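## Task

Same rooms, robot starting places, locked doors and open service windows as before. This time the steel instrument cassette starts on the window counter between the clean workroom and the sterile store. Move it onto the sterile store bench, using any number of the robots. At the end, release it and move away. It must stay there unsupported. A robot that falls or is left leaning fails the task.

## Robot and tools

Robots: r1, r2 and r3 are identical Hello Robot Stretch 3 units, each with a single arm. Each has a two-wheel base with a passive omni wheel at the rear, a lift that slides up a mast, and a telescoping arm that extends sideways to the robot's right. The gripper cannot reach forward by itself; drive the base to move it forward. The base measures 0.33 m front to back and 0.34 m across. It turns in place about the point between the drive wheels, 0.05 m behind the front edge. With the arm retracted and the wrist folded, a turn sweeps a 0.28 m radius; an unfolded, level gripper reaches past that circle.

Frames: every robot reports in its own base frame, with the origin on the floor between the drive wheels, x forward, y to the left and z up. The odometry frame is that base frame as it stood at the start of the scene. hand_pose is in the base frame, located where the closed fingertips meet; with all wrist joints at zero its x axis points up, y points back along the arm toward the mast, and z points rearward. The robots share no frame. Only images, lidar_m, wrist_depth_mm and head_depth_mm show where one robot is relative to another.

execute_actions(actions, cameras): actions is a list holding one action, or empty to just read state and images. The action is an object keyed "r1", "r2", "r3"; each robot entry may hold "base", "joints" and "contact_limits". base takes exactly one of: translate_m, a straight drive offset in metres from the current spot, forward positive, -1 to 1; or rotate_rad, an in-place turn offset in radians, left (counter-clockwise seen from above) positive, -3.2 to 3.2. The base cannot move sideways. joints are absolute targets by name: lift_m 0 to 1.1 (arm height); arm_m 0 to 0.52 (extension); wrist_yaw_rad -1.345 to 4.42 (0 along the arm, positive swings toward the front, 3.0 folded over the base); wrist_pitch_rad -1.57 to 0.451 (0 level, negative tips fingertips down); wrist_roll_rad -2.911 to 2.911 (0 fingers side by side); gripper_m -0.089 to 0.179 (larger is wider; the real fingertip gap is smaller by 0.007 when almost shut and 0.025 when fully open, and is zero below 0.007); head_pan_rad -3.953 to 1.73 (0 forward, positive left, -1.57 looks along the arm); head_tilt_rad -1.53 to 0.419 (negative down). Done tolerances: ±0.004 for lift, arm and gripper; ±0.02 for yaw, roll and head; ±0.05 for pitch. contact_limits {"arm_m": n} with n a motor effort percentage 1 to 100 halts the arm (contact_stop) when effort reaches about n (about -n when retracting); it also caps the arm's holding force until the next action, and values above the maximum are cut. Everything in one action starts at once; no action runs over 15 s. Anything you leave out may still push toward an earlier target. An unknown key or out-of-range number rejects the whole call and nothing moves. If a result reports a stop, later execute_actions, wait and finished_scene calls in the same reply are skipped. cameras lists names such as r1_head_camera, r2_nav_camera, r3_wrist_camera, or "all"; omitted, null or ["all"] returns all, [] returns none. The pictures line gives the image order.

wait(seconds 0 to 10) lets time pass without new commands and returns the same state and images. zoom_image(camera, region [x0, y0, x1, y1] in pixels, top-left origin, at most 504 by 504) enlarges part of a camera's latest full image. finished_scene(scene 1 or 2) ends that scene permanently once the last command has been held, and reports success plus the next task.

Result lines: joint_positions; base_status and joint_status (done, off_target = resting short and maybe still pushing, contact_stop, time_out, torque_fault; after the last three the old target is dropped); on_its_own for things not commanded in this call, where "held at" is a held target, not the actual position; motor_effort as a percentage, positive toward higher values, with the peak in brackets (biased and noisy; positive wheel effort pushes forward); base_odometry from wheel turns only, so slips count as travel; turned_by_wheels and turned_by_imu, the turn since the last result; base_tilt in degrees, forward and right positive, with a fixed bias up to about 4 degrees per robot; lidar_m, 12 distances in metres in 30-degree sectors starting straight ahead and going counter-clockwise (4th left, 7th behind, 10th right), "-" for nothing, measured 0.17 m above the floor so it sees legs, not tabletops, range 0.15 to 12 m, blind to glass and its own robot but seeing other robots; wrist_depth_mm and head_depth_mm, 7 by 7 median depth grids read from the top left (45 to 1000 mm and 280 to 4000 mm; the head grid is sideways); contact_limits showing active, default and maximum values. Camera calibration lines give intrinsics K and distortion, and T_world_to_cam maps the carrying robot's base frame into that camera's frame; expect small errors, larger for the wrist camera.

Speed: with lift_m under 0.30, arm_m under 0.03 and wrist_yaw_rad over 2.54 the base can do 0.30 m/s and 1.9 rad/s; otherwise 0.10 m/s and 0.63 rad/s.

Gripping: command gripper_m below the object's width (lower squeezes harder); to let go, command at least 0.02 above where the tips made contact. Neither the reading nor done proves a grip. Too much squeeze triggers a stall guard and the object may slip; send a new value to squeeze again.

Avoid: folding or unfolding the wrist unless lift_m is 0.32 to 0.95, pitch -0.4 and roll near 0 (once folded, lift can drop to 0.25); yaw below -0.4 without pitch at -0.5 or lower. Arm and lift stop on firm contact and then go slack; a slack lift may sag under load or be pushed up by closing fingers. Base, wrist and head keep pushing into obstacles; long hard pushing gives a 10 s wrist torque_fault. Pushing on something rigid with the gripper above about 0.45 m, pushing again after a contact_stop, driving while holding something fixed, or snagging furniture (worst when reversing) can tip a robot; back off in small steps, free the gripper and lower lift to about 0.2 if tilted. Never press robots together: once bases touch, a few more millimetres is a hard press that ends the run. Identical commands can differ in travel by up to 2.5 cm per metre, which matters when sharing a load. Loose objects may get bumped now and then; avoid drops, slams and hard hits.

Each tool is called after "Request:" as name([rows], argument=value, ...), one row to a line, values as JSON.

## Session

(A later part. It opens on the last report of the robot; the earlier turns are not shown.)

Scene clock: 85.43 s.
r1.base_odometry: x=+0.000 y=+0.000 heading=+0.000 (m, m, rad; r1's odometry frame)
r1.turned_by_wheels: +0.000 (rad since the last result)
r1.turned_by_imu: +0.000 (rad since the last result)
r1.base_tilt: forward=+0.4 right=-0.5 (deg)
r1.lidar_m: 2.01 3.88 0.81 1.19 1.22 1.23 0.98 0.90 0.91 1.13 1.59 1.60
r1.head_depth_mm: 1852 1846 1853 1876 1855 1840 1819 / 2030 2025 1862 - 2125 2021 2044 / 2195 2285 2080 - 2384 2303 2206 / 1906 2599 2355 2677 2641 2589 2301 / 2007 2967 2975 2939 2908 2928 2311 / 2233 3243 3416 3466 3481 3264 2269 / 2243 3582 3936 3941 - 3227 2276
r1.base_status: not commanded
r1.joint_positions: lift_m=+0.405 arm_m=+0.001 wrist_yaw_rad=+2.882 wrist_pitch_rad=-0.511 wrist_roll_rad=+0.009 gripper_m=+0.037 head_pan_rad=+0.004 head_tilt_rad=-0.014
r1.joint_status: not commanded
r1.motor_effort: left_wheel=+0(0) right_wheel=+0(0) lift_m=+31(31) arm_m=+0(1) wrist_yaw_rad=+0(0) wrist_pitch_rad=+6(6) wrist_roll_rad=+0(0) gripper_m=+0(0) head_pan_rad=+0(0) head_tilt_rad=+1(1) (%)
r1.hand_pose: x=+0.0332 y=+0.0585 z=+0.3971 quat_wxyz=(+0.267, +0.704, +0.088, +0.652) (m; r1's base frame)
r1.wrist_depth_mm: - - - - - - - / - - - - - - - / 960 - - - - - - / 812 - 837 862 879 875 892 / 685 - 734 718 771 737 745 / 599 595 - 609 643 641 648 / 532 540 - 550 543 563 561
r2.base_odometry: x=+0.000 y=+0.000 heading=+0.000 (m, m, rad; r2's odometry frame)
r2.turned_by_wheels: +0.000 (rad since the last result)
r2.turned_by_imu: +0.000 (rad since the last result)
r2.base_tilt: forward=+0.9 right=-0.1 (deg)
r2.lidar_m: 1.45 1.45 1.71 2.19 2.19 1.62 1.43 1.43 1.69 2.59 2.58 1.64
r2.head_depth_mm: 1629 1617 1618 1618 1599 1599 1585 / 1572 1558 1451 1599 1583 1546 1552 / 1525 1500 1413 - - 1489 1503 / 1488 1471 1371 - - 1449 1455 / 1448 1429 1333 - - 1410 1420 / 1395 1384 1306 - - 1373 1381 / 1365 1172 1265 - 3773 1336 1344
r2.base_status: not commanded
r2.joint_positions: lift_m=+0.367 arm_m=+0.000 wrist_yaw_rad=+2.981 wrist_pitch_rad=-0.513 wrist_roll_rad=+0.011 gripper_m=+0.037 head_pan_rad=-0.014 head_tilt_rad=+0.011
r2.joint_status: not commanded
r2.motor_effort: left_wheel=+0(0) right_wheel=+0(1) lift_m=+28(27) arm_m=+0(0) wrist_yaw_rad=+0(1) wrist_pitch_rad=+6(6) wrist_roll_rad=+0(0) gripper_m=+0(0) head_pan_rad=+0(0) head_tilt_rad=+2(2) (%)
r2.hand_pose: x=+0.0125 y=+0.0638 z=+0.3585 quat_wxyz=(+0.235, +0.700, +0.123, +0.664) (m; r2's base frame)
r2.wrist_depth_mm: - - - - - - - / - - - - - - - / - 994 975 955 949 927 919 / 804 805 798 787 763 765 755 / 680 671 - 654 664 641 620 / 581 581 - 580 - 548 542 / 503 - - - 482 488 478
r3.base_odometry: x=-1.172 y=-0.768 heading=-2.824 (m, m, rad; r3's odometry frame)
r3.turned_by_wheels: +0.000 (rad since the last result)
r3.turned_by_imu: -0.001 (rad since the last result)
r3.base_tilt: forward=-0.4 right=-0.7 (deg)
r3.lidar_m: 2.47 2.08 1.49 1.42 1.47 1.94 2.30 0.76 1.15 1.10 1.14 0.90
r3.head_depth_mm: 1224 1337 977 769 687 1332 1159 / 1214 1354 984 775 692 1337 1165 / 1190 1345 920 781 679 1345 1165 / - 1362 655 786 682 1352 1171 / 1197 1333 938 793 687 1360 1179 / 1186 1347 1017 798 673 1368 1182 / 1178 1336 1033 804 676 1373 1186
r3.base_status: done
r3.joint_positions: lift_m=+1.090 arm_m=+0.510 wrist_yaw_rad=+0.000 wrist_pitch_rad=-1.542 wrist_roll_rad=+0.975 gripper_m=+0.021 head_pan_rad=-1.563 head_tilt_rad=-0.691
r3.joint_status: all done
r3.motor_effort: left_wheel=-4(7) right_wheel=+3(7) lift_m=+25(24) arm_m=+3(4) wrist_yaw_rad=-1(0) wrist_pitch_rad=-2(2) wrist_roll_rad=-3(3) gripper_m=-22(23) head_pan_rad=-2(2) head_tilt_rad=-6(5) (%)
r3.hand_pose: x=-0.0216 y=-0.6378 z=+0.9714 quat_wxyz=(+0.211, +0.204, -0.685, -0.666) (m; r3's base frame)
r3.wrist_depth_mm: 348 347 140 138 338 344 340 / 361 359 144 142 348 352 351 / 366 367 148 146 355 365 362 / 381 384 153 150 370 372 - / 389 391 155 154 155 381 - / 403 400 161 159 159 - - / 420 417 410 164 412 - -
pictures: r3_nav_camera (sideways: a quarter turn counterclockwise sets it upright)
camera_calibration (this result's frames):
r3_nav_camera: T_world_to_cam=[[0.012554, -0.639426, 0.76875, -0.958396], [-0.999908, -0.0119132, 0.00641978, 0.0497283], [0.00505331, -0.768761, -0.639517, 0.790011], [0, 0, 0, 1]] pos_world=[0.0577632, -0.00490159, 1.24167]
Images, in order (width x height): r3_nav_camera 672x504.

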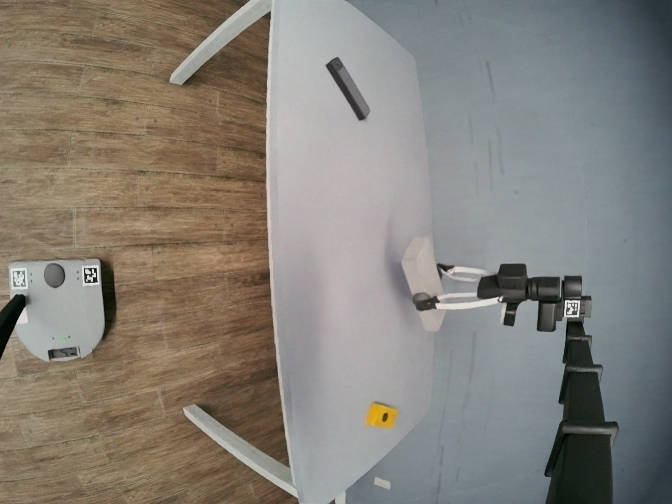

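Request:
execute_actions([
  {"r3":{"joints":{"lift_m":0.9}}},
], cameras=[])

Request:
execute_actions([
  {"r3":{"joints":{"gripper_m":0.15}}},
], cameras=[])

Request:
execute_actions([
  {"r3":{"joints":{"lift_m":1.05}}},
], cameras=[])

Request:
execute_actions([
  {"r3":{"joints":{"arm_m":0.0}}},
], cameras=[])

Request:
finished_scene(scene=2)

Scene clock: 92.43 s.
r1.base_odometry: x=+0.000 y=+0.000 heading=+0.000 (m, m, rad; r1's odometry frame)
r1.turned_by_wheels: +0.000 (rad since the last result)
r1.turned_by_imu: +0.000 (rad since the last result)
r1.base_tilt: forward=+0.4 right=-0.6 (deg)
r1.lidar_m: 2.01 3.91 0.81 1.19 1.22 1.23 0.99 0.90 0.90 1.12 1.60 1.60
r1.head_depth_mm: 1839 1852 1845 1839 1834 1832 1838 / 2004 2070 1861 - 2103 2035 2023 / 2178 2338 2087 - 2390 2240 2205 / 1888 2614 2342 2643 2634 2549 2295 / 1987 2993 3025 2981 2948 2917 2299 / 2247 3307 3498 3472 3432 3214 2280 / 2263 3579 3992 - - 3263 2267
r1.base_status: not commanded
r1.joint_positions: lift_m=+0.405 arm_m=+0.001 wrist_yaw_rad=+2.882 wrist_pitch_rad=-0.511 wrist_roll_rad=+0.009 gripper_m=+0.037 head_pan_rad=+0.004 head_tilt_rad=-0.014
r1.joint_status: not commanded
r1.motor_effort: left_wheel=+1(1) right_wheel=+0(0) lift_m=+31(31) arm_m=-1(0) wrist_yaw_rad=-1(0) wrist_pitch_rad=+6(5) wrist_roll_rad=+0(0) gripper_m=+0(0) head_pan_rad=+0(0) head_tilt_rad=+1(1) (%)
r1.hand_pose: x=+0.0332 y=+0.0585 z=+0.3971 quat_wxyz=(+0.267, +0.704, +0.088, +0.652) (m; r1's base frame)
r1.wrist_depth_mm: - - - - - - - / - - - - - - - / 956 - - - - - - / 807 - 845 859 868 872 904 / 690 - 724 724 765 736 756 / 601 597 - 619 648 642 643 / 529 543 - 550 542 560 564
r2.base_odometry: x=+0.000 y=+0.000 heading=+0.000 (m, m, rad; r2's odometry frame)
r2.turned_by_wheels: +0.000 (rad since the last result)
r2.turned_by_imu: +0.000 (rad since the last result)
r2.base_tilt: forward=+0.8 right=+0.0 (deg)
r2.lidar_m: 1.45 1.45 1.71 2.19 2.19 1.62 1.43 1.43 1.68 2.58 2.58 1.65
r2.head_depth_mm: 1629 1628 1626 1618 1600 1600 1593 / 1575 1564 1451 1582 1573 1540 1551 / 1523 1508 1421 - - 1496 1504 / 1474 1462 1377 - - 1458 1461 / 1443 1417 1328 - - 1415 1412 / 1403 1385 1303 - - 1383 1376 / 1365 1175 1273 - 3804 1341 1342
r2.base_status: not commanded
r2.joint_positions: lift_m=+0.367 arm_m=+0.000 wrist_yaw_rad=+2.981 wrist_pitch_rad=-0.513 wrist_roll_rad=+0.011 gripper_m=+0.037 head_pan_rad=-0.014 head_tilt_rad=+0.011
r2.joint_status: not commanded
r2.motor_effort: left_wheel=+0(0) right_wheel=-1(0) lift_m=+27(27) arm_m=+0(0) wrist_yaw_rad=+1(1) wrist_pitch_rad=+6(6) wrist_roll_rad=+0(0) gripper_m=+0(0) head_pan_rad=+0(0) head_tilt_rad=+3(3) (%)
r2.hand_pose: x=+0.0125 y=+0.0638 z=+0.3585 quat_wxyz=(+0.235, +0.700, +0.123, +0.664) (m; r2's base frame)
r2.wrist_depth_mm: - - - - - - - / - - - - - - - / - - 962 963 950 922 932 / 818 803 803 779 772 750 753 / 668 666 - 651 675 631 632 / 578 564 - 578 - 559 546 / 504 - - - 487 481 483
r3.base_odometry: x=-1.172 y=-0.768 heading=-2.824 (m, m, rad; r3's odometry frame)
r3.turned_by_wheels: +0.000 (rad since the last result)
r3.turned_by_imu: +0.001 (rad since the last result)
r3.base_tilt: forward=-0.5 right=-0.7 (deg)
r3.lidar_m: 2.47 2.08 1.49 1.42 1.47 1.93 2.30 0.76 1.15 1.10 1.14 0.90
r3.head_depth_mm: 1224 1351 - - 690 1335 1159 / 1218 - 949 776 691 1341 1162 / 1190 - 956 759 678 1345 1169 / 1204 1334 966 745 683 1360 1171 / 1197 1331 1011 772 686 1354 1180 / 1187 1346 1021 798 674 1361 1178 / 1181 1334 1031 803 676 1369 1187
r3.base_status: not commanded
r3.joint_positions: lift_m=+0.900 arm_m=+0.510 wrist_yaw_rad=+0.000 wrist_pitch_rad=-1.542 wrist_roll_rad=+0.975 gripper_m=+0.021 head_pan_rad=-1.563 head_tilt_rad=-0.691
r3.joint_status: all done
r3.motor_effort: left_wheel=-4(5) right_wheel=+2(3) lift_m=+13(20) arm_m=+3(3) wrist_yaw_rad=+0(0) wrist_pitch_rad=-2(2) wrist_roll_rad=-3(3) gripper_m=-23(23) head_pan_rad=-2(2) head_tilt_rad=-5(5) (%)
r3.hand_pose: x=-0.0216 y=-0.6377 z=+0.7822 quat_wxyz=(+0.211, +0.204, -0.685, -0.667) (m; r3's base frame)
r3.wrist_depth_mm: 169 169 139 138 138 166 165 / 175 174 144 141 170 170 170 / 179 178 148 145 174 175 174 / 185 183 152 150 179 181 179 / 190 190 154 154 154 186 185 / 195 196 160 159 159 192 191 / 202 202 167 164 197 197 197
pictures: none
No camera images: the call's "cameras" was empty. Leave "cameras" out to get every camera's image.

Scene clock: 94.23 s.
r1.base_odometry: x=+0.000 y=+0.000 heading=+0.000 (m, m, rad; r1's odometry frame)
r1.turned_by_wheels: +0.000 (rad since the last result)
r1.turned_by_imu: +0.000 (rad since the last result)
r1.base_tilt: forward=+0.4 right=-0.5 (deg)
r1.lidar_m: 2.01 3.90 0.81 1.19 1.22 1.23 0.98 0.90 0.91 1.12 1.60 1.60
r1.head_depth_mm: 1856 1850 1844 1842 1843 1837 1839 / 2000 2045 1841 - 2117 2008 2028 / 2186 2255 2084 - 2376 2253 2197 / 1935 2603 2356 2678 2576 2554 2310 / 2008 2974 2979 2965 2925 2905 2284 / 2235 3309 3481 3438 3502 3218 2291 / 2287 3675 3910 3869 - 3275 2254
r1.base_status: not commanded
r1.joint_positions: lift_m=+0.405 arm_m=+0.001 wrist_yaw_rad=+2.882 wrist_pitch_rad=-0.511 wrist_roll_rad=+0.009 gripper_m=+0.037 head_pan_rad=+0.004 head_tilt_rad=-0.014
r1.joint_status: not commanded
r1.motor_effort: left_wheel=+0(1) right_wheel=+0(0) lift_m=+31(31) arm_m=+0(1) wrist_yaw_rad=-1(1) wrist_pitch_rad=+6(6) wrist_roll_rad=+0(0) gripper_m=-1(1) head_pan_rad=+0(1) head_tilt_rad=+1(2) (%)
r1.hand_pose: x=+0.0332 y=+0.0585 z=+0.3971 quat_wxyz=(+0.267, +0.704, +0.088, +0.652) (m; r1's base frame)
r1.wrist_depth_mm: - - - - - - - / - - - - - - - / 946 - - - - - - / 799 - 836 848 869 873 902 / 692 - 718 715 753 738 736 / 595 594 - 626 653 628 646 / 526 532 - 547 541 557 568
r2.base_odometry: x=+0.000 y=+0.000 heading=+0.000 (m, m, rad; r2's odometry frame)
r2.turned_by_wheels: +0.000 (rad since the last result)
r2.turned_by_imu: +0.000 (rad since the last result)
r2.base_tilt: forward=+0.8 right=+0.1 (deg)
r2.lidar_m: 1.45 1.45 1.71 2.19 2.20 1.62 1.43 1.43 1.69 2.58 2.59 1.65
r2.head_depth_mm: 1629 1618 1620 1612 1609 1598 1601 / 1582 1561 1449 1580 1575 1536 1537 / 1527 1504 1413 - - 1494 1504 / 1486 1472 1376 - - 1464 1454 / 1437 1423 1336 - - 1421 1423 / 1405 1381 1296 - - 1380 1377 / 1362 1170 1273 - 3816 1334 1344
r2.base_status: not commanded
r2.joint_positions: lift_m=+0.367 arm_m=+0.000 wrist_yaw_rad=+2.981 wrist_pitch_rad=-0.513 wrist_roll_rad=+0.011 gripper_m=+0.037 head_pan_rad=-0.014 head_tilt_rad=+0.011
r2.joint_status: not commanded
r2.motor_effort: left_wheel=+1(1) right_wheel=+0(1) lift_m=+26(27) arm_m=+0(0) wrist_yaw_rad=+1(1) wrist_pitch_rad=+6(6) wrist_roll_rad=+1(1) gripper_m=+0(0) head_pan_rad=+0(0) head_tilt_rad=+2(3) (%)
r2.hand_pose: x=+0.0125 y=+0.0638 z=+0.3585 quat_wxyz=(+0.235, +0.700, +0.123, +0.664) (m; r2's base frame)
r2.wrist_depth_mm: - - - - - - - / - - - - - - - / - - 985 971 948 923 937 / 814 806 781 764 762 757 739 / 674 669 - 648 666 645 626 / 576 567 - 577 - 557 541 / 503 - - - 483 485 479
r3.base_odometry: x=-1.172 y=-0.768 heading=-2.824 (m, m, rad; r3's odometry frame)
r3.turned_by_wheels: +0.000 (rad since the last result)
r3.turned_by_imu: +0.000 (rad since the last result)
r3.base_tilt: forward=-0.5 right=-0.8 (deg)
r3.lidar_m: 2.47 2.08 1.49 1.43 1.47 1.95 2.30 0.76 1.15 1.10 1.13 0.90
r3.head_depth_mm: 1219 1353 - - 691 1328 1156 / 1214 - 949 776 691 1346 1161 / 1195 - 987 761 680 1346 1168 / 1200 1335 948 745 681 1351 1174 / 1195 1333 1011 771 686 1362 1182 / 1190 1346 1018 798 674 1369 1186 / 1181 1339 1029 805 675 1374 1188
r3.base_status: not commanded
r3.joint_positions: lift_m=+0.900 arm_m=+0.510 wrist_yaw_rad=+0.000 wrist_pitch_rad=-1.543 wrist_roll_rad=+0.975 gripper_m=+0.150 head_pan_rad=-1.563 head_tilt_rad=-0.691
r3.joint_status: all done
r3.motor_effort: left_wheel=-4(4) right_wheel=+3(3) lift_m=+13(13) arm_m=+3(3) wrist_yaw_rad=-1(0) wrist_pitch_rad=-2(2) wrist_roll_rad=-3(3) gripper_m=+0(95) head_pan_rad=-3(2) head_tilt_rad=-5(5) (%)
r3.hand_pose: x=-0.0216 y=-0.6373 z=+0.7822 quat_wxyz=(+0.211, +0.204, -0.685, -0.667) (m; r3's base frame)
r3.wrist_depth_mm: 169 169 139 138 165 166 166 / 174 174 143 141 170 170 170 / 179 178 147 145 174 176 174 / 185 183 152 150 180 181 180 / 190 189 157 154 187 186 185 / - 195 162 159 192 - 191 / 202 202 198 165 197 198 196
pictures: none
No camera images: the call's "cameras" was empty. Leave "cameras" out to get every camera's image.

Scene clock: 96.43 s.
r1.base_odometry: x=+0.000 y=+0.000 heading=+0.000 (m, m, rad; r1's odometry frame)
r1.turned_by_wheels: +0.000 (rad since the last result)
r1.turned_by_imu: +0.000 (rad since the last result)
r1.base_tilt: forward=+0.4 right=-0.5 (deg)
r1.lidar_m: 2.01 3.89 0.81 1.19 1.22 1.23 0.98 0.90 0.91 1.12 1.60 1.60
r1.head_depth_mm: 1852 1842 1853 1840 1842 1834 1830 / 2022 2034 1861 - 2154 2023 2014 / 2193 2283 2091 - 2367 2273 2215 / 1939 2583 2373 2702 2607 2564 2320 / 2012 3005 2972 2952 2953 2912 2264 / 2224 3264 3493 3554 3507 3260 2283 / 2267 3606 3982 - - 3271 2227
r1.base_status: not commanded
r1.joint_positions: lift_m=+0.405 arm_m=+0.001 wrist_yaw_rad=+2.882 wrist_pitch_rad=-0.511 wrist_roll_rad=+0.009 gripper_m=+0.037 head_pan_rad=+0.004 head_tilt_rad=-0.014
r1.joint_status: not commanded
r1.motor_effort: left_wheel=+0(0) right_wheel=+0(0) lift_m=+31(31) arm_m=-1(0) wrist_yaw_rad=+0(0) wrist_pitch_rad=+6(5) wrist_roll_rad=+0(0) gripper_m=+0(0) head_pan_rad=+0(1) head_tilt_rad=+1(1) (%)
r1.hand_pose: x=+0.0332 y=+0.0585 z=+0.3971 quat_wxyz=(+0.267, +0.704, +0.088, +0.652) (m; r1's base frame)
r1.wrist_depth_mm: - - - - - - - / - - - - - - - / 958 - - - - - - / 813 - 845 845 866 877 899 / 701 - 726 729 750 727 737 / 594 598 - 621 647 642 631 / 528 540 - 550 537 565 560
r2.base_odometry: x=+0.000 y=+0.000 heading=+0.000 (m, m, rad; r2's odometry frame)
r2.turned_by_wheels: +0.000 (rad since the last result)
r2.turned_by_imu: +0.000 (rad since the last result)
r2.base_tilt: forward=+0.8 right=+0.1 (deg)
r2.lidar_m: 1.45 1.45 1.71 2.19 2.19 1.63 1.43 1.43 1.69 2.58 2.59 1.64
r2.head_depth_mm: 1626 1624 1614 1610 1604 1592 1610 / 1582 1562 1453 1583 1578 1542 1550 / 1523 1512 1418 - - 1496 1501 / 1488 1465 1371 - - 1452 1461 / 1436 1419 1339 - - 1408 1423 / 1405 1386 1301 - - 1371 1378 / 1360 1177 1274 - 3856 1330 1342
r2.base_status: not commanded
r2.joint_positions: lift_m=+0.367 arm_m=+0.000 wrist_yaw_rad=+2.981 wrist_pitch_rad=-0.513 wrist_roll_rad=+0.011 gripper_m=+0.037 head_pan_rad=-0.014 head_tilt_rad=+0.011
r2.joint_status: not commanded
r2.motor_effort: left_wheel=+0(0) right_wheel=+0(1) lift_m=+26(26) arm_m=+0(0) wrist_yaw_rad=+0(0) wrist_pitch_rad=+6(6) wrist_roll_rad=+1(0) gripper_m=+0(1) head_pan_rad=+0(0) head_tilt_rad=+3(3) (%)
r2.hand_pose: x=+0.0125 y=+0.0638 z=+0.3585 quat_wxyz=(+0.235, +0.700, +0.123, +0.664) (m; r2's base frame)
r2.wrist_depth_mm: - - - - - - - / - - - - - - - / - 991 987 973 950 944 940 / 814 800 793 778 773 758 753 / 673 664 - 651 665 630 627 / 583 571 - 579 - 548 549 / 505 - - - 489 486 478
r3.base_odometry: x=-1.172 y=-0.768 heading=-2.824 (m, m, rad; r3's odometry frame)
r3.turned_by_wheels: +0.000 (rad since the last result)
r3.turned_by_imu: +0.000 (rad since the last result)
r3.base_tilt: forward=-0.5 right=-0.7 (deg)
r3.lidar_m: 2.47 2.09 1.49 1.42 1.47 1.95 2.30 0.76 1.15 1.10 1.14 0.90
r3.head_depth_mm: 1245 1334 975 770 688 1327 1159 / 1223 1356 985 777 692 1342 1162 / 1228 1342 993 764 678 1345 1169 / 1180 1384 1000 746 683 1351 1176 / 1196 1331 1009 770 687 1364 1177 / 1186 1345 1020 798 674 1367 1183 / 1182 1341 1026 805 678 1374 1189
r3.base_status: not commanded
r3.joint_positions: lift_m=+1.050 arm_m=+0.510 wrist_yaw_rad=+0.000 wrist_pitch_rad=-1.543 wrist_roll_rad=+0.975 gripper_m=+0.150 head_pan_rad=-1.563 head_tilt_rad=-0.691
r3.joint_status: all done
r3.motor_effort: left_wheel=-4(4) right_wheel=+3(3) lift_m=+23(23) arm_m=+3(3) wrist_yaw_rad=+0(0) wrist_pitch_rad=-2(2) wrist_roll_rad=-3(3) gripper_m=+0(0) head_pan_rad=-2(1) head_tilt_rad=-5(5) (%)
r3.hand_pose: x=-0.0216 y=-0.6373 z=+0.9316 quat_wxyz=(+0.211, +0.204, -0.685, -0.667) (m; r3's base frame)
r3.wrist_depth_mm: 311 309 307 309 308 303 304 / 319 320 318 286 315 312 313 / 330 329 326 294 327 324 320 / 340 336 336 300 334 332 - / 350 348 351 312 342 342 - / 359 359 361 353 355 - - / 376 369 370 370 366 - -
pictures: none
No camera images: the call's "cameras" was empty. Leave "cameras" out to get every camera's image.

Scene clock: 101.37 s.
r1.base_odometry: x=+0.000 y=+0.000 heading=+0.000 (m, m, rad; r1's odometry frame)
r1.turned_by_wheels: +0.000 (rad since the last result)
r1.turned_by_imu: +0.000 (rad since the last result)
r1.base_tilt: forward=+0.4 right=-0.5 (deg)
r1.lidar_m: 2.01 3.90 0.80 1.19 1.22 1.23 0.98 0.90 0.91 1.12 1.59 1.60
r1.head_depth_mm: 1855 1865 1837 1861 1848 1837 1829 / 2019 2049 1870 - 2119 2058 2037 / 2193 2276 2080 - 2401 2282 2179 / 1913 2589 2376 2688 2614 2595 2316 / 2032 3020 2998 2965 2952 2943 2292 / 2249 3243 3526 3511 3531 3219 2287 / 2272 3593 3913 - - 3300 2248
r1.base_status: not commanded
r1.joint_positions: lift_m=+0.405 arm_m=+0.001 wrist_yaw_rad=+2.882 wrist_pitch_rad=-0.511 wrist_roll_rad=+0.009 gripper_m=+0.037 head_pan_rad=+0.004 head_tilt_rad=-0.014
r1.joint_status: not commanded
r1.motor_effort: left_wheel=+0(1) right_wheel=+0(0) lift_m=+31(31) arm_m=-1(1) wrist_yaw_rad=+0(1) wrist_pitch_rad=+6(6) wrist_roll_rad=+0(0) gripper_m=-1(0) head_pan_rad=-1(0) head_tilt_rad=+1(1) (%)
r1.hand_pose: x=+0.0332 y=+0.0585 z=+0.3971 quat_wxyz=(+0.267, +0.704, +0.088, +0.652) (m; r1's base frame)
r1.wrist_depth_mm: - - - - - - - / - - - - - - - / 967 - - - - - - / 809 - 837 837 870 885 886 / 689 - 729 721 744 750 754 / 600 597 - 623 644 636 639 / 525 538 - 542 540 554 560
r2.base_odometry: x=+0.000 y=+0.000 heading=+0.000 (m, m, rad; r2's odometry frame)
r2.turned_by_wheels: +0.000 (rad since the last result)
r2.turned_by_imu: +0.000 (rad since the last result)
r2.base_tilt: forward=+0.7 right=+0.0 (deg)
r2.lidar_m: 1.45 1.45 1.72 2.19 2.19 1.62 1.42 1.43 1.69 2.59 2.59 1.65
r2.head_depth_mm: 1626 1606 1621 1611 1610 1592 1591 / 1572 1560 1451 1580 1584 1549 1542 / 1524 1502 1412 - - 1493 1497 / 1486 1460 1375 - - 1450 1454 / 1434 1420 1341 - - 1407 1417 / 1405 1386 1310 - - 1379 1381 / 1365 1177 1267 - 3752 1333 1341
r2.base_status: not commanded
r2.joint_positions: lift_m=+0.367 arm_m=+0.000 wrist_yaw_rad=+2.981 wrist_pitch_rad=-0.513 wrist_roll_rad=+0.011 gripper_m=+0.037 head_pan_rad=-0.014 head_tilt_rad=+0.011
r2.joint_status: not commanded
r2.motor_effort: left_wheel=+0(0) right_wheel=+0(0) lift_m=+26(27) arm_m=+0(0) wrist_yaw_rad=+0(1) wrist_pitch_rad=+6(6) wrist_roll_rad=+0(0) gripper_m=+0(0) head_pan_rad=+0(0) head_tilt_rad=+2(3) (%)
r2.hand_pose: x=+0.0125 y=+0.0638 z=+0.3585 quat_wxyz=(+0.235, +0.700, +0.123, +0.664) (m; r2's base frame)
r2.wrist_depth_mm: - - - - - - - / - - - - - - - / - 986 982 960 958 941 912 / 800 808 793 766 771 749 754 / 666 669 - 660 663 641 629 / 582 575 - 574 - 547 545 / 501 - - - 487 480 480
r3.base_odometry: x=-1.172 y=-0.768 heading=-2.824 (m, m, rad; r3's odometry frame)
r3.turned_by_wheels: +0.000 (rad since the last result)
r3.turned_by_imu: +0.001 (rad since the last result)
r3.base_tilt: forward=-0.5 right=-0.8 (deg)
r3.lidar_m: 2.47 2.08 1.49 1.42 1.47 1.94 2.30 0.76 1.15 1.10 1.14 0.90
r3.head_depth_mm: 1206 - - - - - 1156 / 1198 - - - - - - / 1193 - - - - - - / 1206 1338 998 747 682 - - / 1197 1331 1011 771 687 1385 1176 / 1188 1349 1021 797 674 1362 1185 / 1177 1340 1029 803 676 1374 1190
r3.base_status: not commanded
r3.joint_positions: lift_m=+1.050 arm_m=+0.000 wrist_yaw_rad=+0.000 wrist_pitch_rad=-1.543 wrist_roll_rad=+0.975 gripper_m=+0.150 head_pan_rad=-1.563 head_tilt_rad=-0.691
r3.joint_status: all done
r3.motor_effort: left_wheel=-5(5) right_wheel=+3(3) lift_m=+24(23) arm_m=-3(4) wrist_yaw_rad=+0(0) wrist_pitch_rad=-2(2) wrist_roll_rad=-3(3) gripper_m=+0(0) head_pan_rad=-2(2) head_tilt_rad=-6(5) (%)
r3.hand_pose: x=-0.0216 y=-0.1280 z=+0.9316 quat_wxyz=(+0.211, +0.204, -0.685, -0.667) (m; r3's base frame)
r3.wrist_depth_mm: - - - - - - - / - - - - - - - / - - - - - - - / - - - - - - - / - - - - - - - / - - - - - - - / - - - - - - -
pictures: none
No camera images: the call's "cameras" was empty. Leave "cameras" out to get every camera's image.

The scene is finished: the task was done.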